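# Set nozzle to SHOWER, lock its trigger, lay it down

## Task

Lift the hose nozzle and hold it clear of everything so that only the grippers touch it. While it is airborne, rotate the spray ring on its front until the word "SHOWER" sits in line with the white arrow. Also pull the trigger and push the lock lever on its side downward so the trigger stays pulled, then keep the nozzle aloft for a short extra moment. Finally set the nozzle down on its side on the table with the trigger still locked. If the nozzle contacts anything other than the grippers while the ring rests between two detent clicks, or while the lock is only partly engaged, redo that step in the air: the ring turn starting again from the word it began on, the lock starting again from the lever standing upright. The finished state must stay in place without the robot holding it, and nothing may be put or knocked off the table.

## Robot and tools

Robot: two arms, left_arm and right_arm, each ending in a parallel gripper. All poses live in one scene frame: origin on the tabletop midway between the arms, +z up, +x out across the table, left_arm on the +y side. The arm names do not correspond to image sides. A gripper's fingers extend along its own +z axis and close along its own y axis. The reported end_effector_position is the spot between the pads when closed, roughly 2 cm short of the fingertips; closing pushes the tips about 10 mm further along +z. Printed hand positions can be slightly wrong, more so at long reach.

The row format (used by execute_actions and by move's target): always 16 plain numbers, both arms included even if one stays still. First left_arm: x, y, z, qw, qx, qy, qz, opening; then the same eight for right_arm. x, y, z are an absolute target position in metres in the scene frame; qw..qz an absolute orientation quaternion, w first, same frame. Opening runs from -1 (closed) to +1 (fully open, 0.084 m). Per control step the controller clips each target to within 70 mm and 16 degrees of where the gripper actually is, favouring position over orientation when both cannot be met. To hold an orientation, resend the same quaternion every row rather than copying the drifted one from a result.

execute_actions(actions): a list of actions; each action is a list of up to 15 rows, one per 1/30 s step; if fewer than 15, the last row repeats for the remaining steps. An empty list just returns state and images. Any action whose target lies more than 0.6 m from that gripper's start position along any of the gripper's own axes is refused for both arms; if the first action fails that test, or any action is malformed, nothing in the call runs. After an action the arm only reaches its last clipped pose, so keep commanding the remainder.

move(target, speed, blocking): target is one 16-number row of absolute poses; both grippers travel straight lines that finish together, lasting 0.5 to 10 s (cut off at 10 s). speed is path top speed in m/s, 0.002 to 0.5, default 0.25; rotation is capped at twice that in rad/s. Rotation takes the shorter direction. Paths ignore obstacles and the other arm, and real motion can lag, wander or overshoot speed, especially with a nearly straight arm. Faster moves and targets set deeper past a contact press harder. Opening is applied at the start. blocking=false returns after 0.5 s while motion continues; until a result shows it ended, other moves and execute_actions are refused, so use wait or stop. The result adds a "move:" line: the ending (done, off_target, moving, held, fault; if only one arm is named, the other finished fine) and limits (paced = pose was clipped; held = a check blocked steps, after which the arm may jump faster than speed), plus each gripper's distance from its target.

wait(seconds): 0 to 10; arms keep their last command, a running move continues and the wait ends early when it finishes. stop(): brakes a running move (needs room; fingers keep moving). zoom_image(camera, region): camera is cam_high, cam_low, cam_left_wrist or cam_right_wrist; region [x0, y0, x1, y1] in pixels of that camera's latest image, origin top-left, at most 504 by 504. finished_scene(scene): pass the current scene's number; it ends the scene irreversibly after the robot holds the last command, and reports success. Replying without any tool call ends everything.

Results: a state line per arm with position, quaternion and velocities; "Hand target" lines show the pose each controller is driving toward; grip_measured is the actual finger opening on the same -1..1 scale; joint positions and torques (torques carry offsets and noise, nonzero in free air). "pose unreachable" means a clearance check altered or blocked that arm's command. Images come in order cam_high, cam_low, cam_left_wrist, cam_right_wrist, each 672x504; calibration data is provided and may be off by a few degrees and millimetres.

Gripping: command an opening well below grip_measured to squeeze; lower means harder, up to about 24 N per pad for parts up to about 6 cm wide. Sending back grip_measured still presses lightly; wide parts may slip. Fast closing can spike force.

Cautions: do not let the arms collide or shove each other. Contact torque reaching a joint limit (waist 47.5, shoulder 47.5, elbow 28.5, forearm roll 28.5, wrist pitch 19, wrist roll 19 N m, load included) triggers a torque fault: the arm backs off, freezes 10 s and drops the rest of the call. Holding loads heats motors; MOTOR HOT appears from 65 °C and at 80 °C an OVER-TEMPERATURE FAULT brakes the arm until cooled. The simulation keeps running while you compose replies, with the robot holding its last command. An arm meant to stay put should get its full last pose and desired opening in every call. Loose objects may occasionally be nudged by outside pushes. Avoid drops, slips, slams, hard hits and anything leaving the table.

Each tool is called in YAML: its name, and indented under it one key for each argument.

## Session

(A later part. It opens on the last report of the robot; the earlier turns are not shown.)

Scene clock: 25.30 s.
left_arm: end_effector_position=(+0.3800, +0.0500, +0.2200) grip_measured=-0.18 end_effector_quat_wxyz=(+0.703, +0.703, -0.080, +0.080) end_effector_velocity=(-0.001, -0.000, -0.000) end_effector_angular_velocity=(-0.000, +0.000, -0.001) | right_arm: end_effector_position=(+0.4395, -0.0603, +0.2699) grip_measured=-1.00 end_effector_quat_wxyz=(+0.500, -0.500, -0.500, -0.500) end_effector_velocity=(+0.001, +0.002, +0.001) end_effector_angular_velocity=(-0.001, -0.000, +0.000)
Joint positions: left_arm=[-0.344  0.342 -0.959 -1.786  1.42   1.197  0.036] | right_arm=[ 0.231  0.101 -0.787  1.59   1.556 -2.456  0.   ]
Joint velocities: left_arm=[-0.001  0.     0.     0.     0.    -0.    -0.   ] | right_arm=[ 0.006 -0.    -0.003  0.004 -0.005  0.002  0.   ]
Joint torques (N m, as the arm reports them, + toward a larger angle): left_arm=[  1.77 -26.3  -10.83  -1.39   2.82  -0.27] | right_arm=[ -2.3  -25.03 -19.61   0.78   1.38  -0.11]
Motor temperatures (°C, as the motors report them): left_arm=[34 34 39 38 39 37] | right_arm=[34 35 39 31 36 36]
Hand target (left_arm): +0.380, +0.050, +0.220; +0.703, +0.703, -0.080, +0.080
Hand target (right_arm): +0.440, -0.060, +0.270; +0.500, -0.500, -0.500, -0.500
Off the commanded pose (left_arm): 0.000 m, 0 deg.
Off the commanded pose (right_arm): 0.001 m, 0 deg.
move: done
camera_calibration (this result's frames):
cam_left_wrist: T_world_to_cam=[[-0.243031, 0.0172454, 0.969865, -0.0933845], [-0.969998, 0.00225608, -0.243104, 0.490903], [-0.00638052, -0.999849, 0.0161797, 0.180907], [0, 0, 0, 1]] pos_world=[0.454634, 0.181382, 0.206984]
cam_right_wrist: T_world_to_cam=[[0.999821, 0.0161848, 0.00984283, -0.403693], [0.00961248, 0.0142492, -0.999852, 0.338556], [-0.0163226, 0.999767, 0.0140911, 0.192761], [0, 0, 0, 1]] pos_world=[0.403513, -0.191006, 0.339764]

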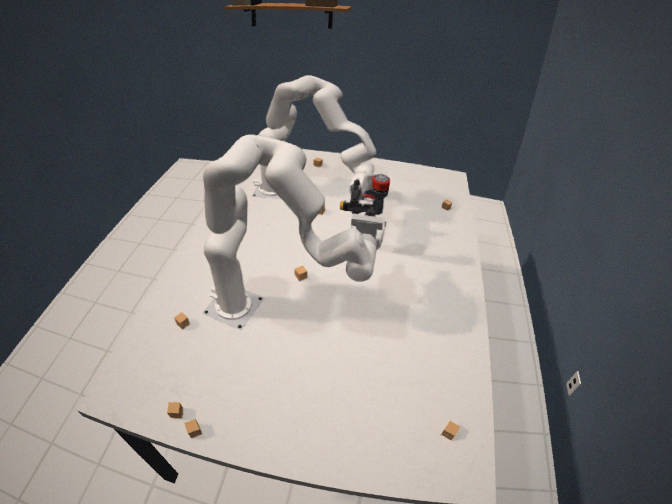

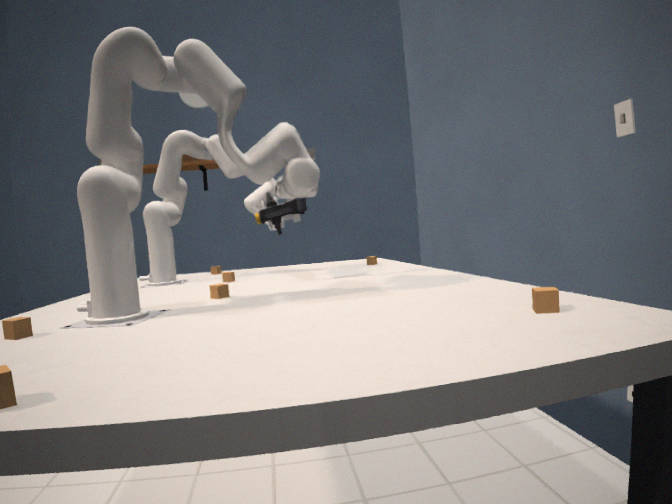

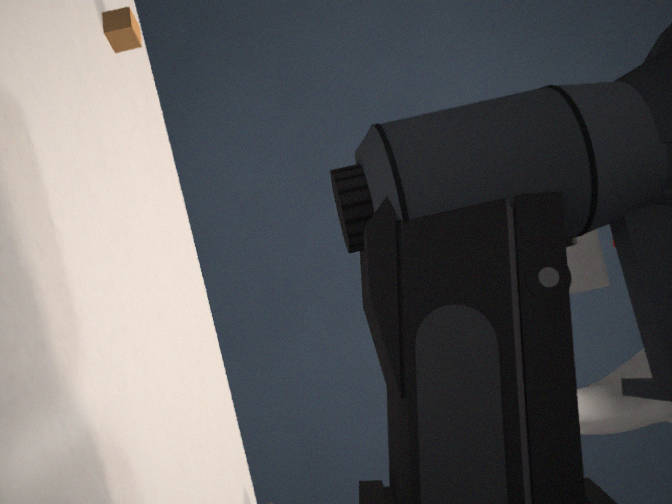

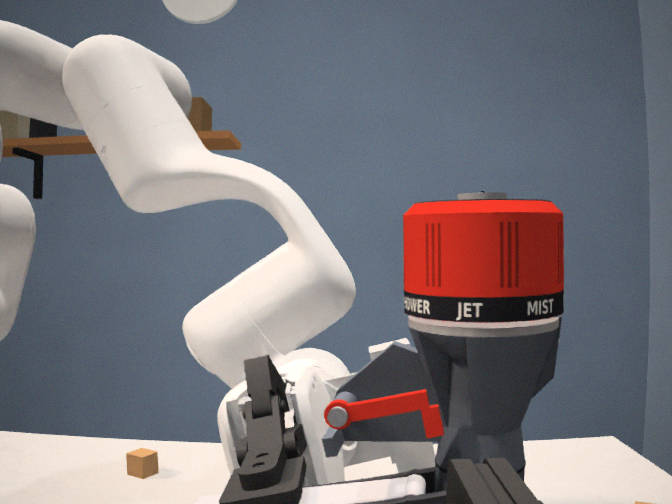

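move:
  target: [0.38,0.05,0.22,0.7026,0.7026,-0.08,0.08,-1,0.414,-0.03,0.307,0.5,-0.5,-0.5,-0.5,-1]
  speed: 0.1

move:
  target: [0.38,0.05,0.22,0.7026,0.7026,-0.08,0.08,-1,0.414,0.008,0.307,0.5,-0.5,-0.5,-0.5,-1]
  speed: 0.03

move:
  target: [0.38,0.05,0.22,0.7026,0.7026,-0.08,0.08,-1,0.417,0.008,0.282,0.5,-0.5,-0.5,-0.5,-1]
  speed: 0.015

Scene clock: 28.17 s.
left_arm: end_effector_position=(+0.3800, +0.0500, +0.2200) grip_measured=-0.18 end_effector_quat_wxyz=(+0.703, +0.703, -0.080, +0.080) end_effector_velocity=(-0.000, -0.000, -0.000) end_effector_angular_velocity=(+0.000, -0.000, -0.000) | right_arm: end_effector_position=(+0.4140, -0.0303, +0.3066) grip_measured=-1.00 end_effector_quat_wxyz=(+0.500, -0.500, -0.500, -0.500) end_effector_velocity=(-0.001, +0.001, +0.002) end_effector_angular_velocity=(-0.001, +0.001, -0.001)
Joint positions: left_arm=[-0.344  0.342 -0.959 -1.786  1.42   1.197  0.036] | right_arm=[ 0.323 -0.056 -0.711  1.655  1.49  -2.377  0.   ]
Joint velocities: left_arm=[-0. -0.  0.  0. -0.  0.  0.] | right_arm=[ 0.006 -0.009  0.005  0.004 -0.006  0.005  0.   ]
Joint torques (N m, as the arm reports them, + toward a larger angle): left_arm=[  1.66 -26.47 -10.8   -1.3    2.89  -0.34] | right_arm=[ -2.73 -22.01 -21.43   0.99   1.42  -0.45]
Motor temperatures (°C, as the motors report them): left_arm=[34 35 39 38 39 37] | right_arm=[34 35 39 31 36 36]
Hand target (left_arm): +0.380, +0.050, +0.220; +0.703, +0.703, -0.080, +0.080
Hand target (right_arm): +0.414, -0.030, +0.307; +0.500, -0.500, -0.500, -0.500
Off the commanded pose (left_arm): 0.000 m, 0 deg.
Off the commanded pose (right_arm): 0.001 m, 0 deg.
move: done
camera_calibration (this result's frames):
cam_left_wrist: T_world_to_cam=[[-0.243028, 0.0172451, 0.969866, -0.0933862], [-0.969998, 0.00228088, -0.243102, 0.490903], [-0.00640446, -0.999849, 0.0161734, 0.180922], [0, 0, 0, 1]] pos_world=[0.454638, 0.181385, 0.206985]
cam_right_wrist: T_world_to_cam=[[0.999818, 0.016436, 0.00972439, -0.378989], [0.00949489, 0.013984, -0.999857, 0.375113], [-0.0165696, 0.999767, 0.0138254, 0.162019], [0, 0, 0, 1]] pos_world=[0.378042, -0.160998, 0.376505]

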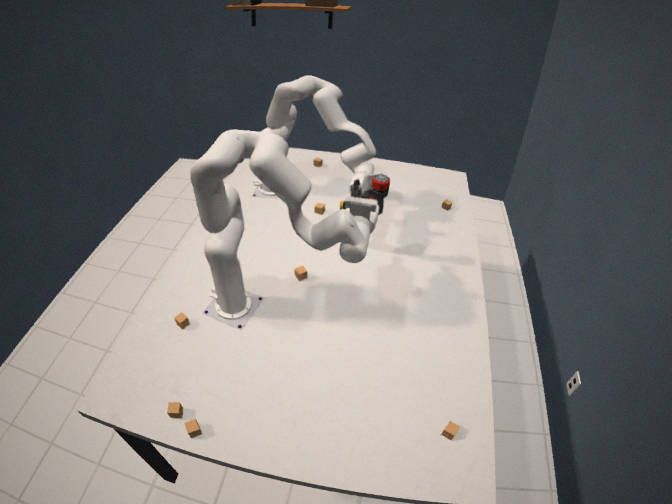

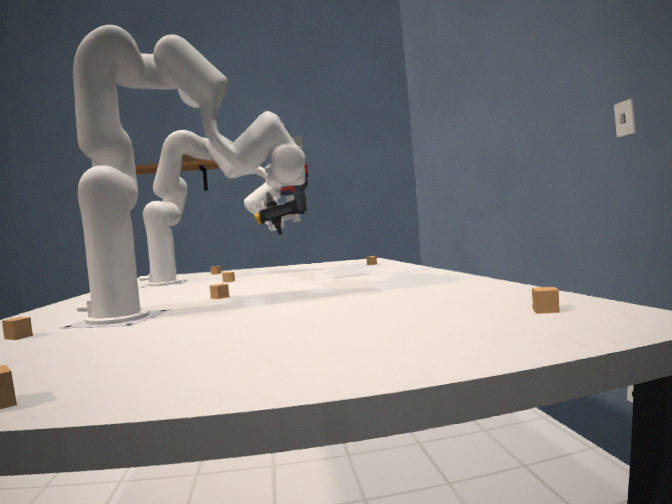

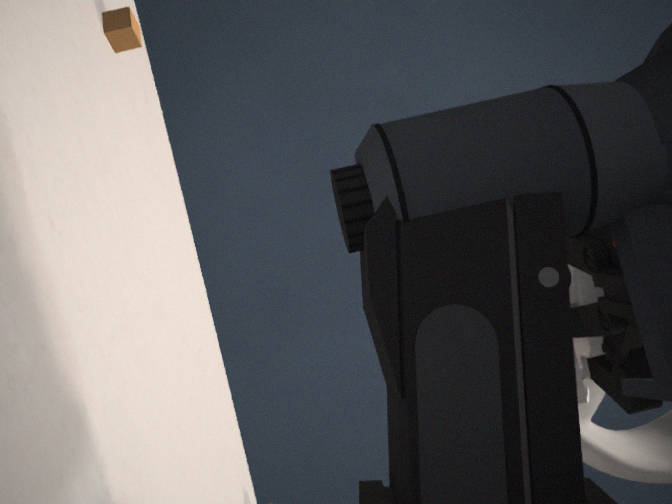

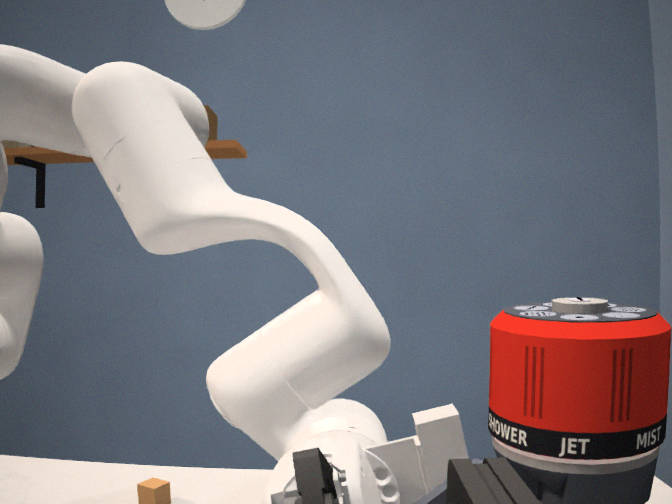

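Scene clock: 29.80 s.
left_arm: end_effector_position=(+0.3800, +0.0500, +0.2200) grip_measured=-0.18 end_effector_quat_wxyz=(+0.703, +0.703, -0.080, +0.080) end_effector_velocity=(+0.001, +0.001, -0.000) end_effector_angular_velocity=(+0.000, +0.000, +0.002) | right_arm: end_effector_position=(+0.4139, +0.0078, +0.3070) grip_measured=-1.00 end_effector_quat_wxyz=(+0.500, -0.500, -0.500, -0.500) end_effector_velocity=(+0.000, +0.002, -0.000) end_effector_angular_velocity=(-0.000, +0.001, -0.001)
Joint positions: left_arm=[-0.344  0.342 -0.959 -1.786  1.42   1.197  0.036] | right_arm=[ 0.436 -0.036 -0.737  1.736  1.412 -2.382  0.   ]
Joint velocities: left_arm=[ 0.002 -0.     0.    -0.    -0.    -0.     0.   ] | right_arm=[ 0.005  0.002 -0.001  0.004 -0.004 -0.     0.   ]
Joint torques (N m, as the arm reports them, + toward a larger angle): left_arm=[  1.81 -26.52 -10.8   -1.05   2.89  -0.23] | right_arm=[ -2.65 -22.98 -21.67   0.72   1.16  -0.24]
Motor temperatures (°C, as the motors report them): left_arm=[34 35 39 38 39 37] | right_arm=[34 35 39 31 36 36]
Hand target (left_arm): +0.380, +0.050, +0.220; +0.703, +0.703, -0.080, +0.080
Hand target (right_arm): +0.414, +0.008, +0.307; +0.500, -0.500, -0.500, -0.500
Off the commanded pose (left_arm): 0.000 m, 0 deg.
Off the commanded pose (right_arm): 0.000 m, 0 deg.
move: done
camera_calibration (this result's frames):
cam_left_wrist: T_world_to_cam=[[-0.243029, 0.0172451, 0.969866, -0.0933863], [-0.969998, 0.00228099, -0.243102, 0.490903], [-0.00640458, -0.999849, 0.0161734, 0.180922], [0, 0, 0, 1]] pos_world=[0.454638, 0.181386, 0.206986]
cam_right_wrist: T_world_to_cam=[[0.999815, 0.0164389, 0.0100263, -0.379603], [0.00979724, 0.0139537, -0.999855, 0.37489], [-0.0165764, 0.999768, 0.01379, 0.123945], [0, 0, 0, 1]] pos_world=[0.377914, -0.122907, 0.376932]

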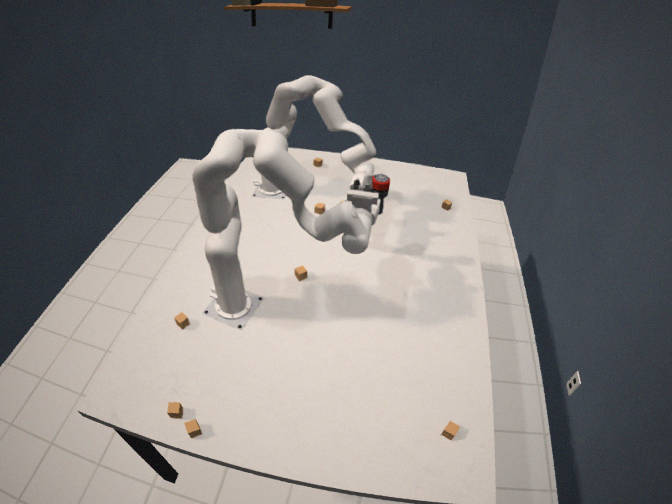

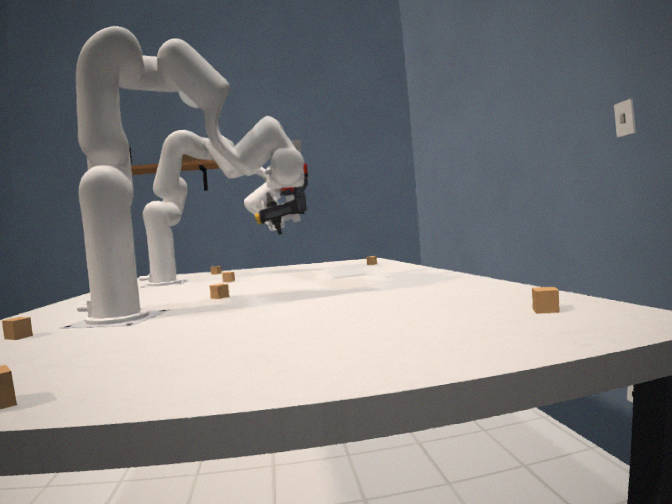

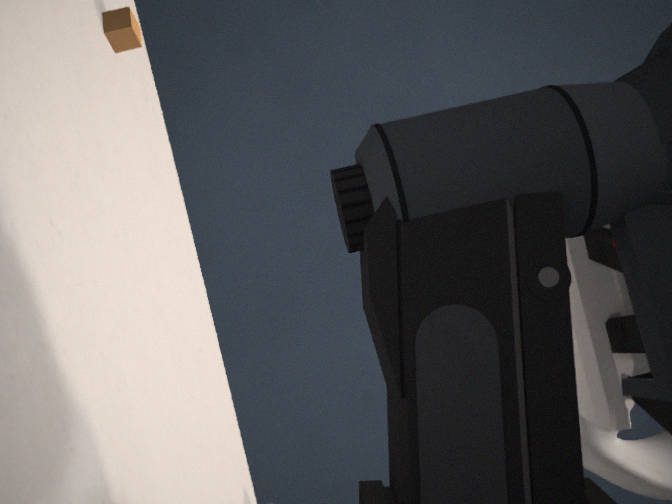

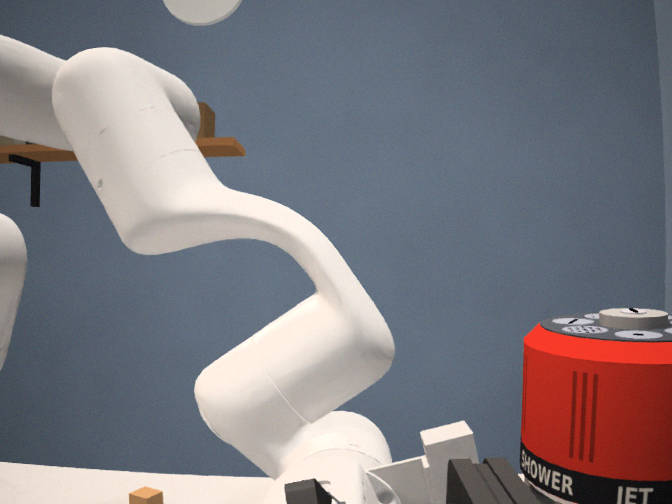

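Scene clock: 31.73 s.
left_arm: end_effector_position=(+0.3802, +0.0501, +0.2203) grip_measured=-0.18 end_effector_quat_wxyz=(+0.703, +0.702, -0.080, +0.080) end_effector_velocity=(-0.002, -0.002, -0.001) end_effector_angular_velocity=(+0.002, +0.001, -0.005) | right_arm: end_effector_position=(+0.4171, +0.0078, +0.2819) grip_measured=-1.00 end_effector_quat_wxyz=(+0.500, -0.500, -0.500, -0.500) end_effector_velocity=(-0.001, +0.002, -0.000) end_effector_angular_velocity=(+0.005, -0.003, +0.005)
Joint positions: left_arm=[-0.344  0.342 -0.959 -1.786  1.42   1.197  0.036] | right_arm=[ 0.432  0.031 -0.741  1.743  1.424 -2.444  0.   ]
Joint velocities: left_arm=[-0.004  0.001  0.     0.002 -0.001  0.    -0.001] | right_arm=[ 0.002  0.006 -0.004  0.001  0.006 -0.006  0.   ]
Joint torques (N m, as the arm reports them, + toward a larger angle): left_arm=[  0.56 -27.8  -12.36  -2.02   3.13  -0.43] | right_arm=[  1.68 -23.07 -18.57  -0.51   2.09  -0.1 ]
Motor temperatures (°C, as the motors report them): left_arm=[34 35 39 38 39 37] | right_arm=[34 35 39 31 36 36]
Hand target (left_arm): +0.380, +0.050, +0.220; +0.703, +0.703, -0.080, +0.080
Hand target (right_arm): +0.417, +0.008, +0.282; +0.500, -0.500, -0.500, -0.500
Off the commanded pose (left_arm): 0.000 m, 0 deg.
Off the commanded pose (right_arm): 0.000 m, 0 deg.
move: done
camera_calibration (this result's frames):
cam_left_wrist: T_world_to_cam=[[-0.243452, 0.0175657, 0.969754, -0.0934399], [-0.969894, 0.00176771, -0.24352, 0.49126], [-0.00599184, -0.999844, 0.0166066, 0.180815], [0, 0, 0, 1]] pos_world=[0.454805, 0.18156, 0.207242]
cam_right_wrist: T_world_to_cam=[[0.999829, 0.0158909, 0.00941002, -0.382376], [0.00920124, 0.0131611, -0.999871, 0.349946], [-0.0160127, 0.999787, 0.0130126, 0.124279], [0, 0, 0, 1]] pos_world=[0.381081, -0.122782, 0.351882]

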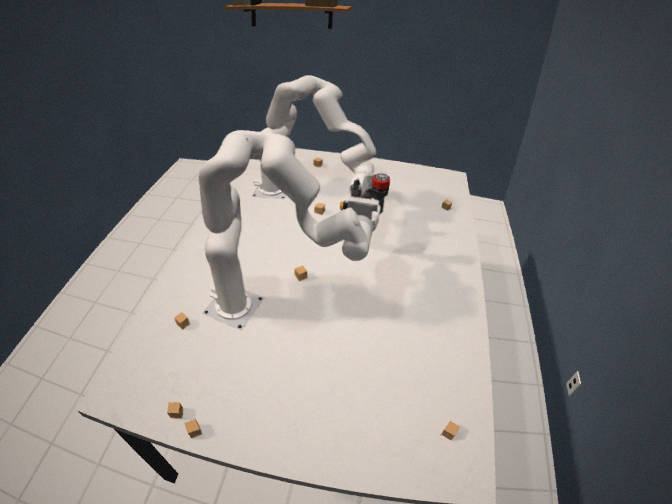

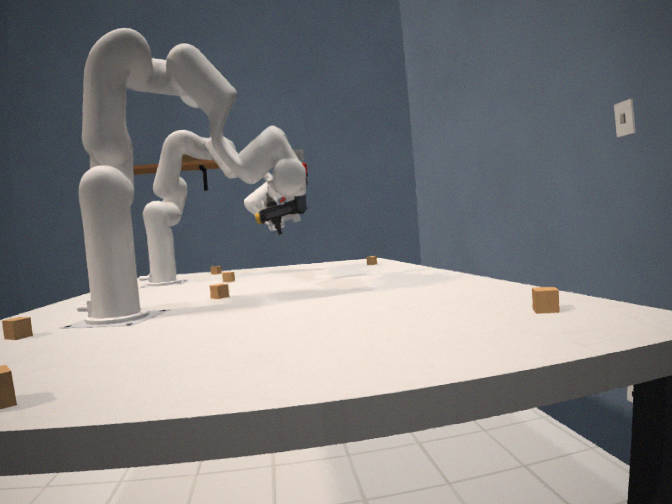

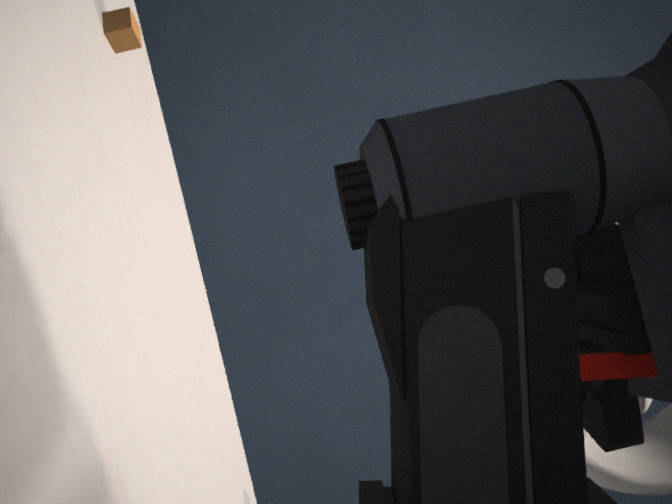

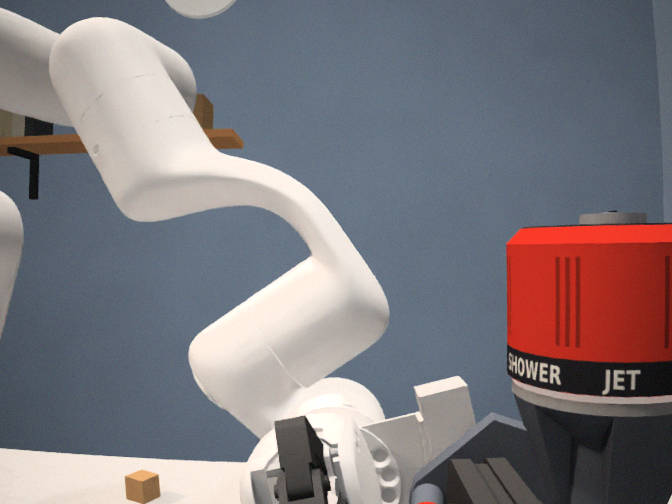

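move:
  target: [0.38,0.05,0.22,0.7026,0.7026,-0.08,0.08,-1,0.425,-0.03,0.28,0.5,-0.5,-0.5,-0.5,-1]
  speed: 0.05

move:
  target: [0.38,0.05,0.22,0.7026,0.7026,-0.08,0.08,-1,0.45,-0.08,0.22,0.5,-0.5,-0.5,-0.5,-1]
  speed: 0.15

Scene clock: 33.67 s.
left_arm: end_effector_position=(+0.3800, +0.0500, +0.2200) grip_measured=-0.18 end_effector_quat_wxyz=(+0.703, +0.703, -0.080, +0.080) end_effector_velocity=(-0.000, -0.000, +0.000) end_effector_angular_velocity=(-0.000, +0.000, -0.001) | right_arm: end_effector_position=(+0.4250, -0.0297, +0.2800) grip_measured=-1.00 end_effector_quat_wxyz=(+0.500, -0.500, -0.500, -0.500) end_effector_velocity=(+0.000, -0.002, +0.000) end_effector_angular_velocity=(+0.000, -0.001, +0.001)
Joint positions: left_arm=[-0.344  0.342 -0.959 -1.786  1.42   1.197  0.036] | right_arm=[ 0.32   0.04  -0.744  1.658  1.497 -2.441  0.   ]
Joint velocities: left_arm=[-0.     0.     0.     0.     0.001  0.    -0.   ] | right_arm=[-0.006  0.001 -0.001 -0.006  0.005 -0.     0.   ]
Joint torques (N m, as the arm reports them, + toward a larger angle): left_arm=[  1.81 -26.43 -10.83  -1.25   2.93  -0.21] | right_arm=[ -2.91 -23.89 -20.81   0.78   1.73  -0.11]
Motor temperatures (°C, as the motors report them): left_arm=[34 35 39 38 39 37] | right_arm=[34 35 39 31 36 36]
Hand target (left_arm): +0.380, +0.050, +0.220; +0.703, +0.703, -0.080, +0.080
Hand target (right_arm): +0.425, -0.030, +0.280; +0.500, -0.500, -0.500, -0.500
Off the commanded pose (left_arm): 0.000 m, 0 deg.
Off the commanded pose (right_arm): 0.000 m, 0 deg.
move: done
camera_calibration (this result's frames):
cam_left_wrist: T_world_to_cam=[[-0.243038, 0.01725, 0.969863, -0.0933857], [-0.969996, 0.00228152, -0.243112, 0.490907], [-0.00640644, -0.999849, 0.0161779, 0.180921], [0, 0, 0, 1]] pos_world=[0.45464, 0.181385, 0.20699]
cam_right_wrist: T_world_to_cam=[[0.999813, 0.016538, 0.0100585, -0.38988], [0.00983287, 0.013671, -0.999858, 0.348218], [-0.0166732, 0.99977, 0.0135059, 0.162065], [0, 0, 0, 1]] pos_world=[0.389085, -0.16034, 0.349902]

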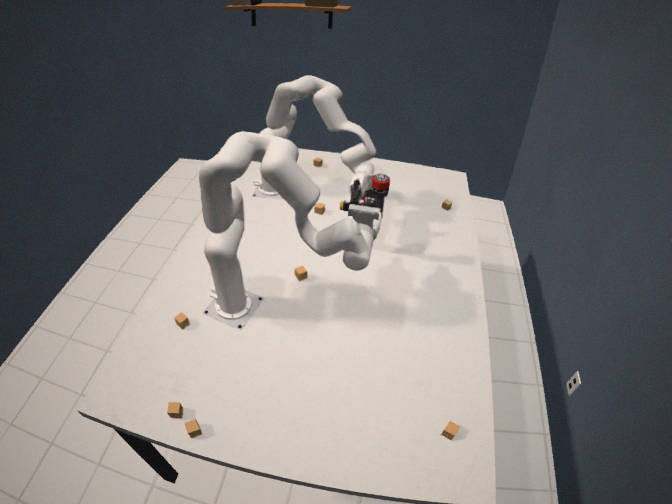

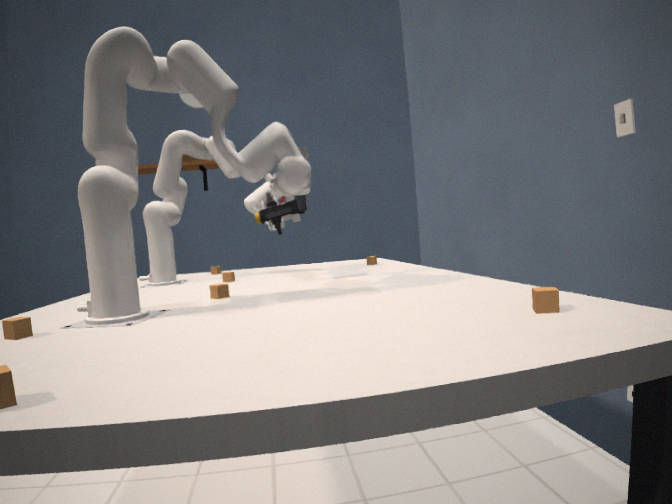

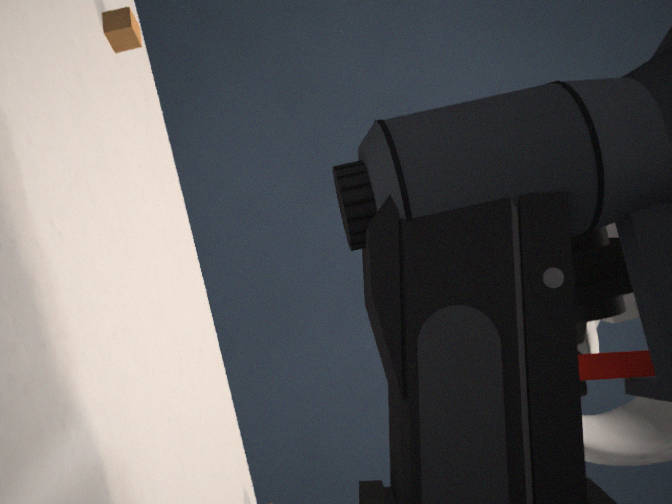

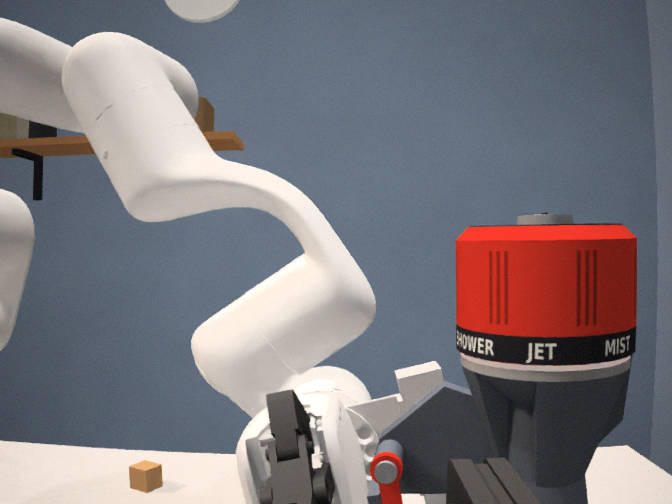

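Scene clock: 34.73 s.
left_arm: end_effector_position=(+0.3800, +0.0500, +0.2200) grip_measured=-0.18 end_effector_quat_wxyz=(+0.703, +0.703, -0.080, +0.080) end_effector_velocity=(+0.000, +0.000, -0.000) end_effector_angular_velocity=(+0.000, -0.000, +0.001) | right_arm: end_effector_position=(+0.4501, -0.0796, +0.2204) grip_measured=-1.00 end_effector_quat_wxyz=(+0.500, -0.500, -0.500, -0.500) end_effector_velocity=(+0.001, -0.002, -0.003) end_effector_angular_velocity=(+0.001, +0.001, +0.002)
Joint positions: left_arm=[-0.344  0.342 -0.959 -1.786  1.42   1.197  0.036] | right_arm=[ 0.178  0.257 -0.835  1.547  1.586 -2.564  0.   ]
Joint velocities: left_arm=[ 0.001  0.    -0.     0.    -0.001 -0.    -0.   ] | right_arm=[-0.004  0.011 -0.006 -0.005  0.003 -0.003  0.   ]
Joint torques (N m, as the arm reports them, + toward a larger angle): left_arm=[  1.84 -26.34 -10.7   -1.23   2.84  -0.25] | right_arm=[ -2.23 -28.04 -17.96   0.77   1.57  -0.1 ]
Motor temperatures (°C, as the motors report them): left_arm=[34 35 39 38 39 37] | right_arm=[34 35 39 31 36 36]
Hand target (left_arm): +0.380, +0.050, +0.220; +0.703, +0.703, -0.080, +0.080
Hand target (right_arm): +0.450, -0.080, +0.220; +0.500, -0.500, -0.500, -0.500
Off the commanded pose (left_arm): 0.000 m, 0 deg.
Off the commanded pose (right_arm): 0.001 m, 0 deg.
move: done
camera_calibration (this result's frames):
cam_left_wrist: T_world_to_cam=[[-0.243028, 0.017245, 0.969866, -0.0933862], [-0.969998, 0.00228119, -0.243102, 0.490903], [-0.00640475, -0.999849, 0.0161732, 0.180922], [0, 0, 0, 1]] pos_world=[0.454638, 0.181385, 0.206986]
cam_right_wrist: T_world_to_cam=[[0.999808, 0.016547, 0.0104725, -0.413625], [0.0102476, 0.01362, -0.999855, 0.288929], [-0.0166872, 0.99977, 0.0134478, 0.213246], [0, 0, 0, 1]] pos_world=[0.414144, -0.210288, 0.290351]

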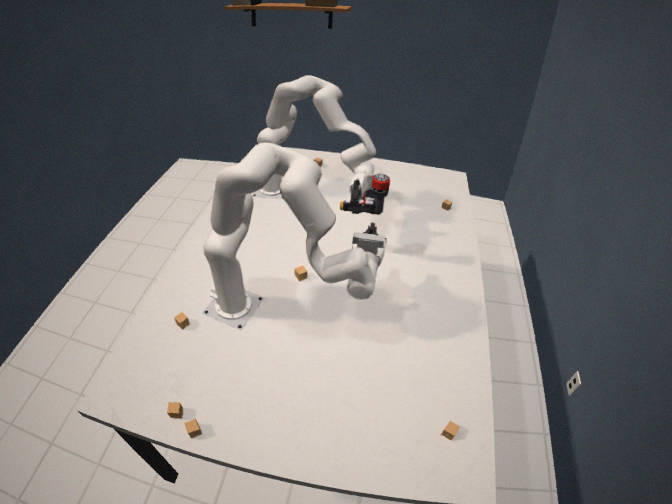

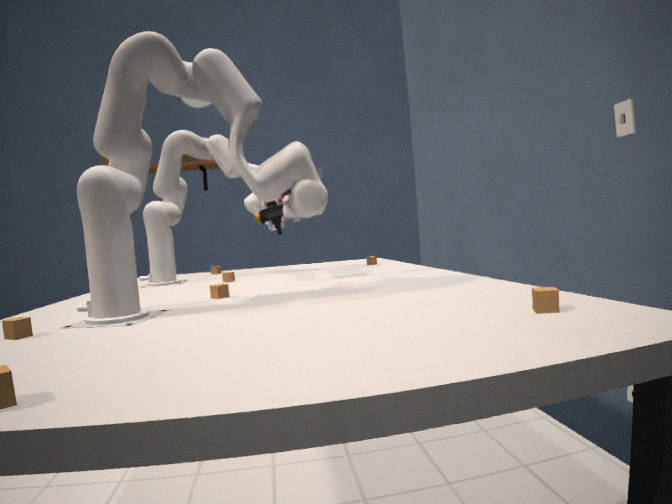

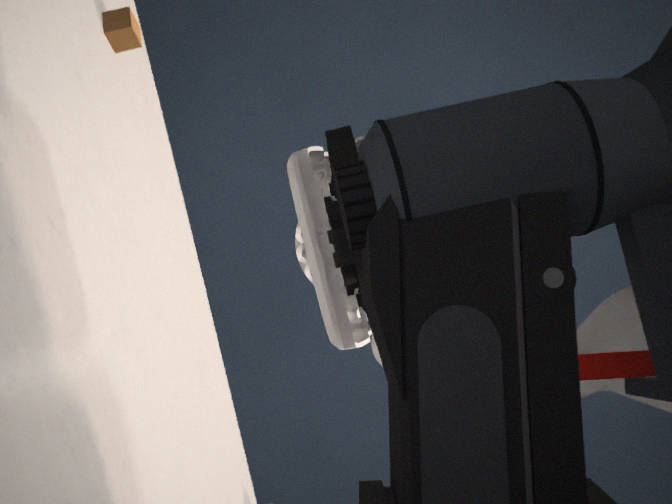

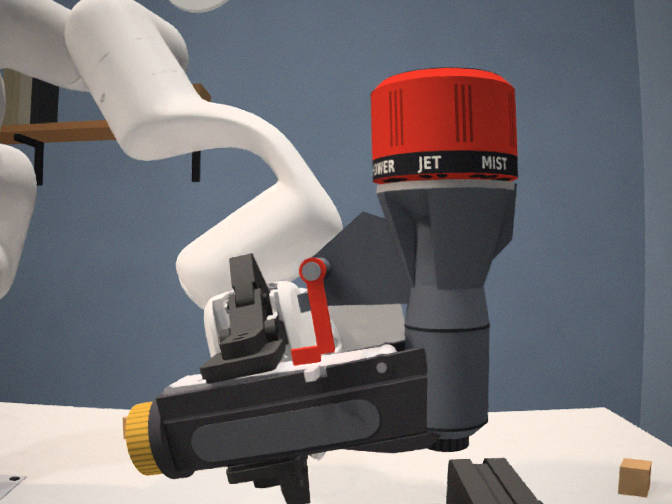

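move:
  target: [0.36,0.03,0.12,0.7026,0.7026,-0.08,0.08,-1,0.43,-0.15,0.40,0,0.225,-0.974,0,1]
  speed: 0.3

move:
  target: [0.36,0.0,0.12,0.7026,0.7026,-0.08,0.08,-1,0.434,-0.012,0.36,0,0.225,-0.974,0,1]
  speed: 0.2

Scene clock: 40.37 s.
left_arm: end_effector_position=(+0.3601, +0.0300, +0.1201) grip_measured=-0.18 end_effector_quat_wxyz=(+0.703, +0.703, -0.080, +0.080) end_effector_velocity=(-0.000, +0.000, -0.001) end_effector_angular_velocity=(+0.000, +0.001, +0.001) | right_arm: end_effector_position=(+0.4301, -0.1503, +0.3998) grip_measured=+1.00 end_effector_quat_wxyz=(-0.002, -0.226, +0.974, +0.001) end_effector_velocity=(+0.000, -0.000, +0.002) end_effector_angular_velocity=(-0.003, -0.013, +0.007)
Joint positions: left_arm=[-0.395  0.584 -0.989 -1.859  1.449  1.411  0.036] | right_arm=[ 0.61  -0.119 -1.505  0.002  1.627 -3.194  0.084]
Joint velocities: left_arm=[ 0.001  0.002  0.    -0.     0.     0.001  0.   ] | right_arm=[ 0.004 -0.008  0.007 -0.008 -0.009 -0.004 -0.   ]
Joint torques (N m, as the arm reports them, + toward a larger angle): left_arm=[  1.78 -27.97  -8.81  -0.94   3.14  -0.23] | right_arm=[ -2.54 -21.85 -23.59  -0.88  -2.06   0.06]
Motor temperatures (°C, as the motors report them): left_arm=[34 35 39 38 39 37] | right_arm=[34 35 40 31 36 36]
Hand target (left_arm): +0.360, +0.030, +0.120; +0.702, +0.703, -0.080, +0.080
Hand target (right_arm): +0.430, -0.150, +0.400; -0.001, -0.226, +0.974, +0.001
Off the commanded pose (left_arm): 0.000 m, 0 deg.
Off the commanded pose (right_arm): 0.000 m, 0 deg.
move: done
camera_calibration (this result's frames):
cam_left_wrist: T_world_to_cam=[[-0.243136, 0.0171593, 0.96984, -0.000940031], [-0.969967, 0.00292555, -0.24322, 0.44731], [-0.00701079, -0.999848, 0.0159326, 0.162637], [0, 0, 0, 1]] pos_world=[0.434788, 0.16132, 0.107115]
cam_right_wrist: T_world_to_cam=[[-0.448947, 0.893451, -0.0138271, 0.370291], [0.893517, 0.448724, -0.016535, -0.238232], [-0.00856869, -0.0197781, -0.999768, 0.529455], [0, 0, 0, 1]] pos_world=[0.383642, -0.213465, 0.530513]

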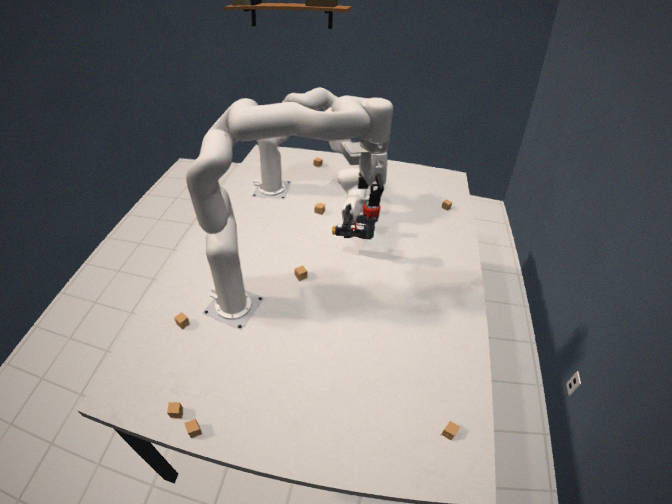

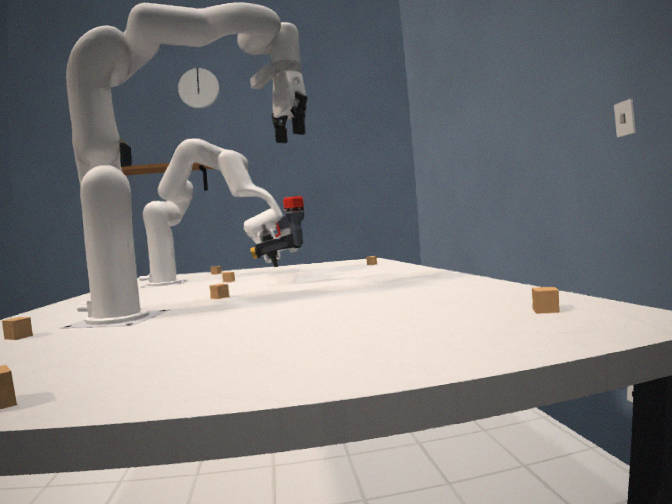

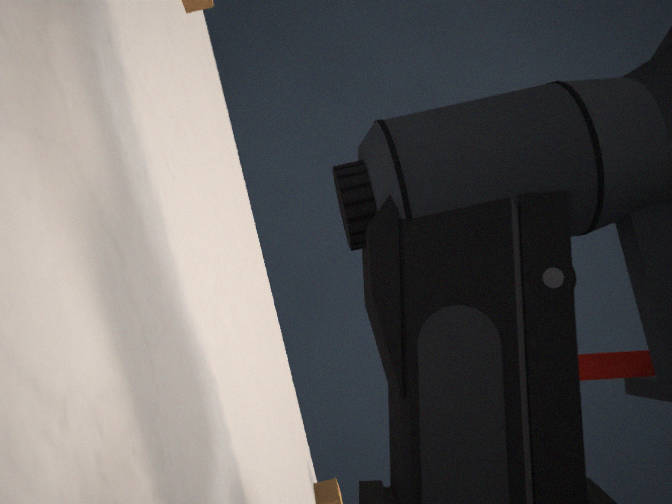

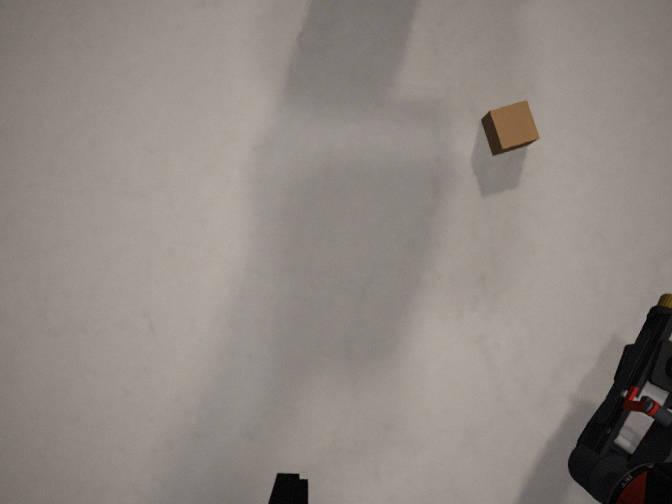

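Scene clock: 41.67 s.
left_arm: end_effector_position=(+0.3600, +0.0001, +0.1200) grip_measured=-0.18 end_effector_quat_wxyz=(+0.703, +0.703, -0.080, +0.080) end_effector_velocity=(-0.000, -0.001, +0.000) end_effector_angular_velocity=(+0.000, -0.001, -0.001) | right_arm: end_effector_position=(+0.4337, -0.0123, +0.3605) grip_measured=+1.00 end_effector_quat_wxyz=(+0.000, -0.225, +0.974, +0.000) end_effector_velocity=(+0.000, +0.002, -0.002) end_effector_angular_velocity=(-0.003, +0.004, +0.001)
Joint positions: left_arm=[-0.464  0.605 -1.028 -1.922  1.417  1.402  0.036] | right_arm=[ 0.861  0.112 -1.656  0.     1.543 -2.941  0.084]
Joint velocities: left_arm=[-0.002  0.    -0.001 -0.    -0.001  0.    -0.   ] | right_arm=[ 0.003  0.01  -0.007 -0.     0.002  0.003  0.   ]
Joint torques (N m, as the arm reports them, + toward a larger angle): left_arm=[  1.56 -28.56  -9.31  -0.88   3.12  -0.19] | right_arm=[ -2.75 -28.99 -24.22  -1.02  -2.13  -0.34]
Motor temperatures (°C, as the motors report them): left_arm=[34 35 39 38 39 37] | right_arm=[34 35 40 31 36 36]
Hand target (left_arm): +0.360, +0.000, +0.120; +0.703, +0.703, -0.080, +0.080
Hand target (right_arm): +0.434, -0.012, +0.360; -0.000, -0.225, +0.974, +0.000
Off the commanded pose (left_arm): 0.000 m, 0 deg.
Off the commanded pose (right_arm): 0.001 m, 0 deg.
move: done
camera_calibration (this result's frames):
cam_left_wrist: T_world_to_cam=[[-0.24297, 0.0172948, 0.96988, -0.000456627], [-0.970013, 0.00213569, -0.243042, 0.447327], [-0.00627473, -0.999848, 0.0162573, 0.132444], [0, 0, 0, 1]] pos_world=[0.434633, 0.131476, 0.107009]
cam_right_wrist: T_world_to_cam=[[-0.447345, 0.89422, -0.0159108, 0.248189], [0.894349, 0.447175, -0.0131777, -0.305545], [-0.00466886, -0.0201248, -0.999787, 0.49123], [0, 0, 0, 1]] pos_world=[0.386583, -0.0754175, 0.491048]

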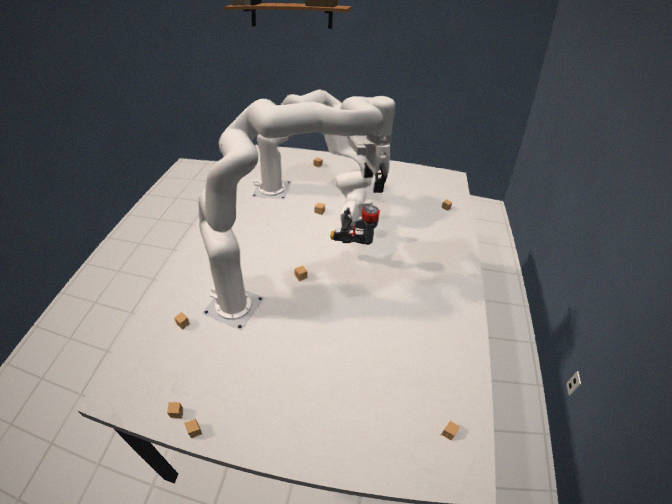

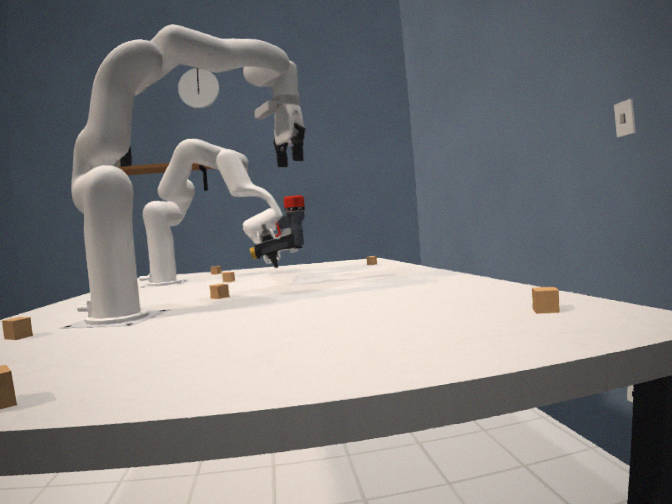

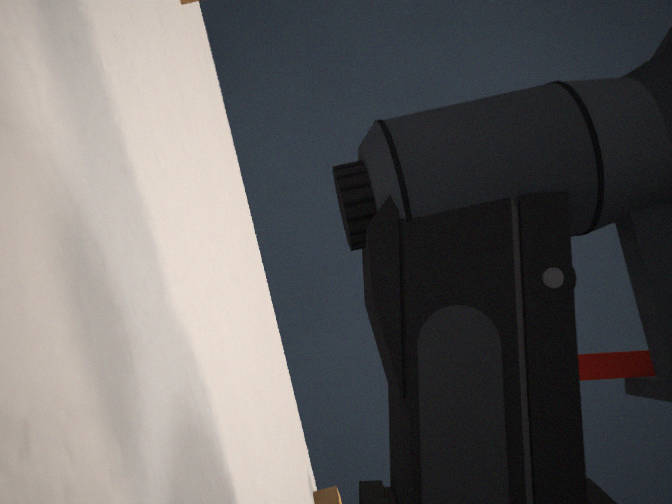

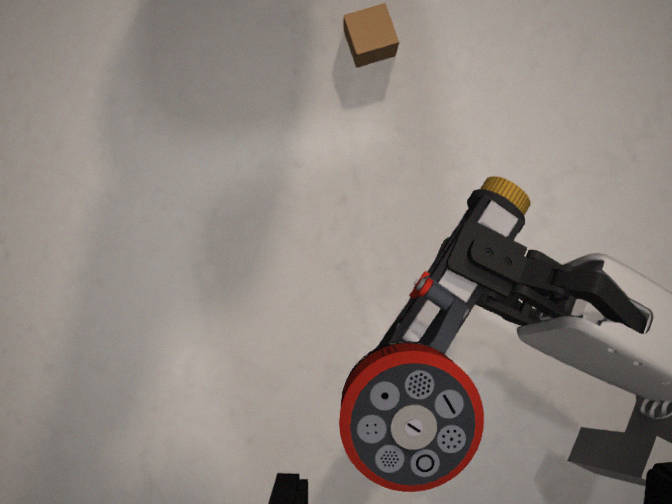

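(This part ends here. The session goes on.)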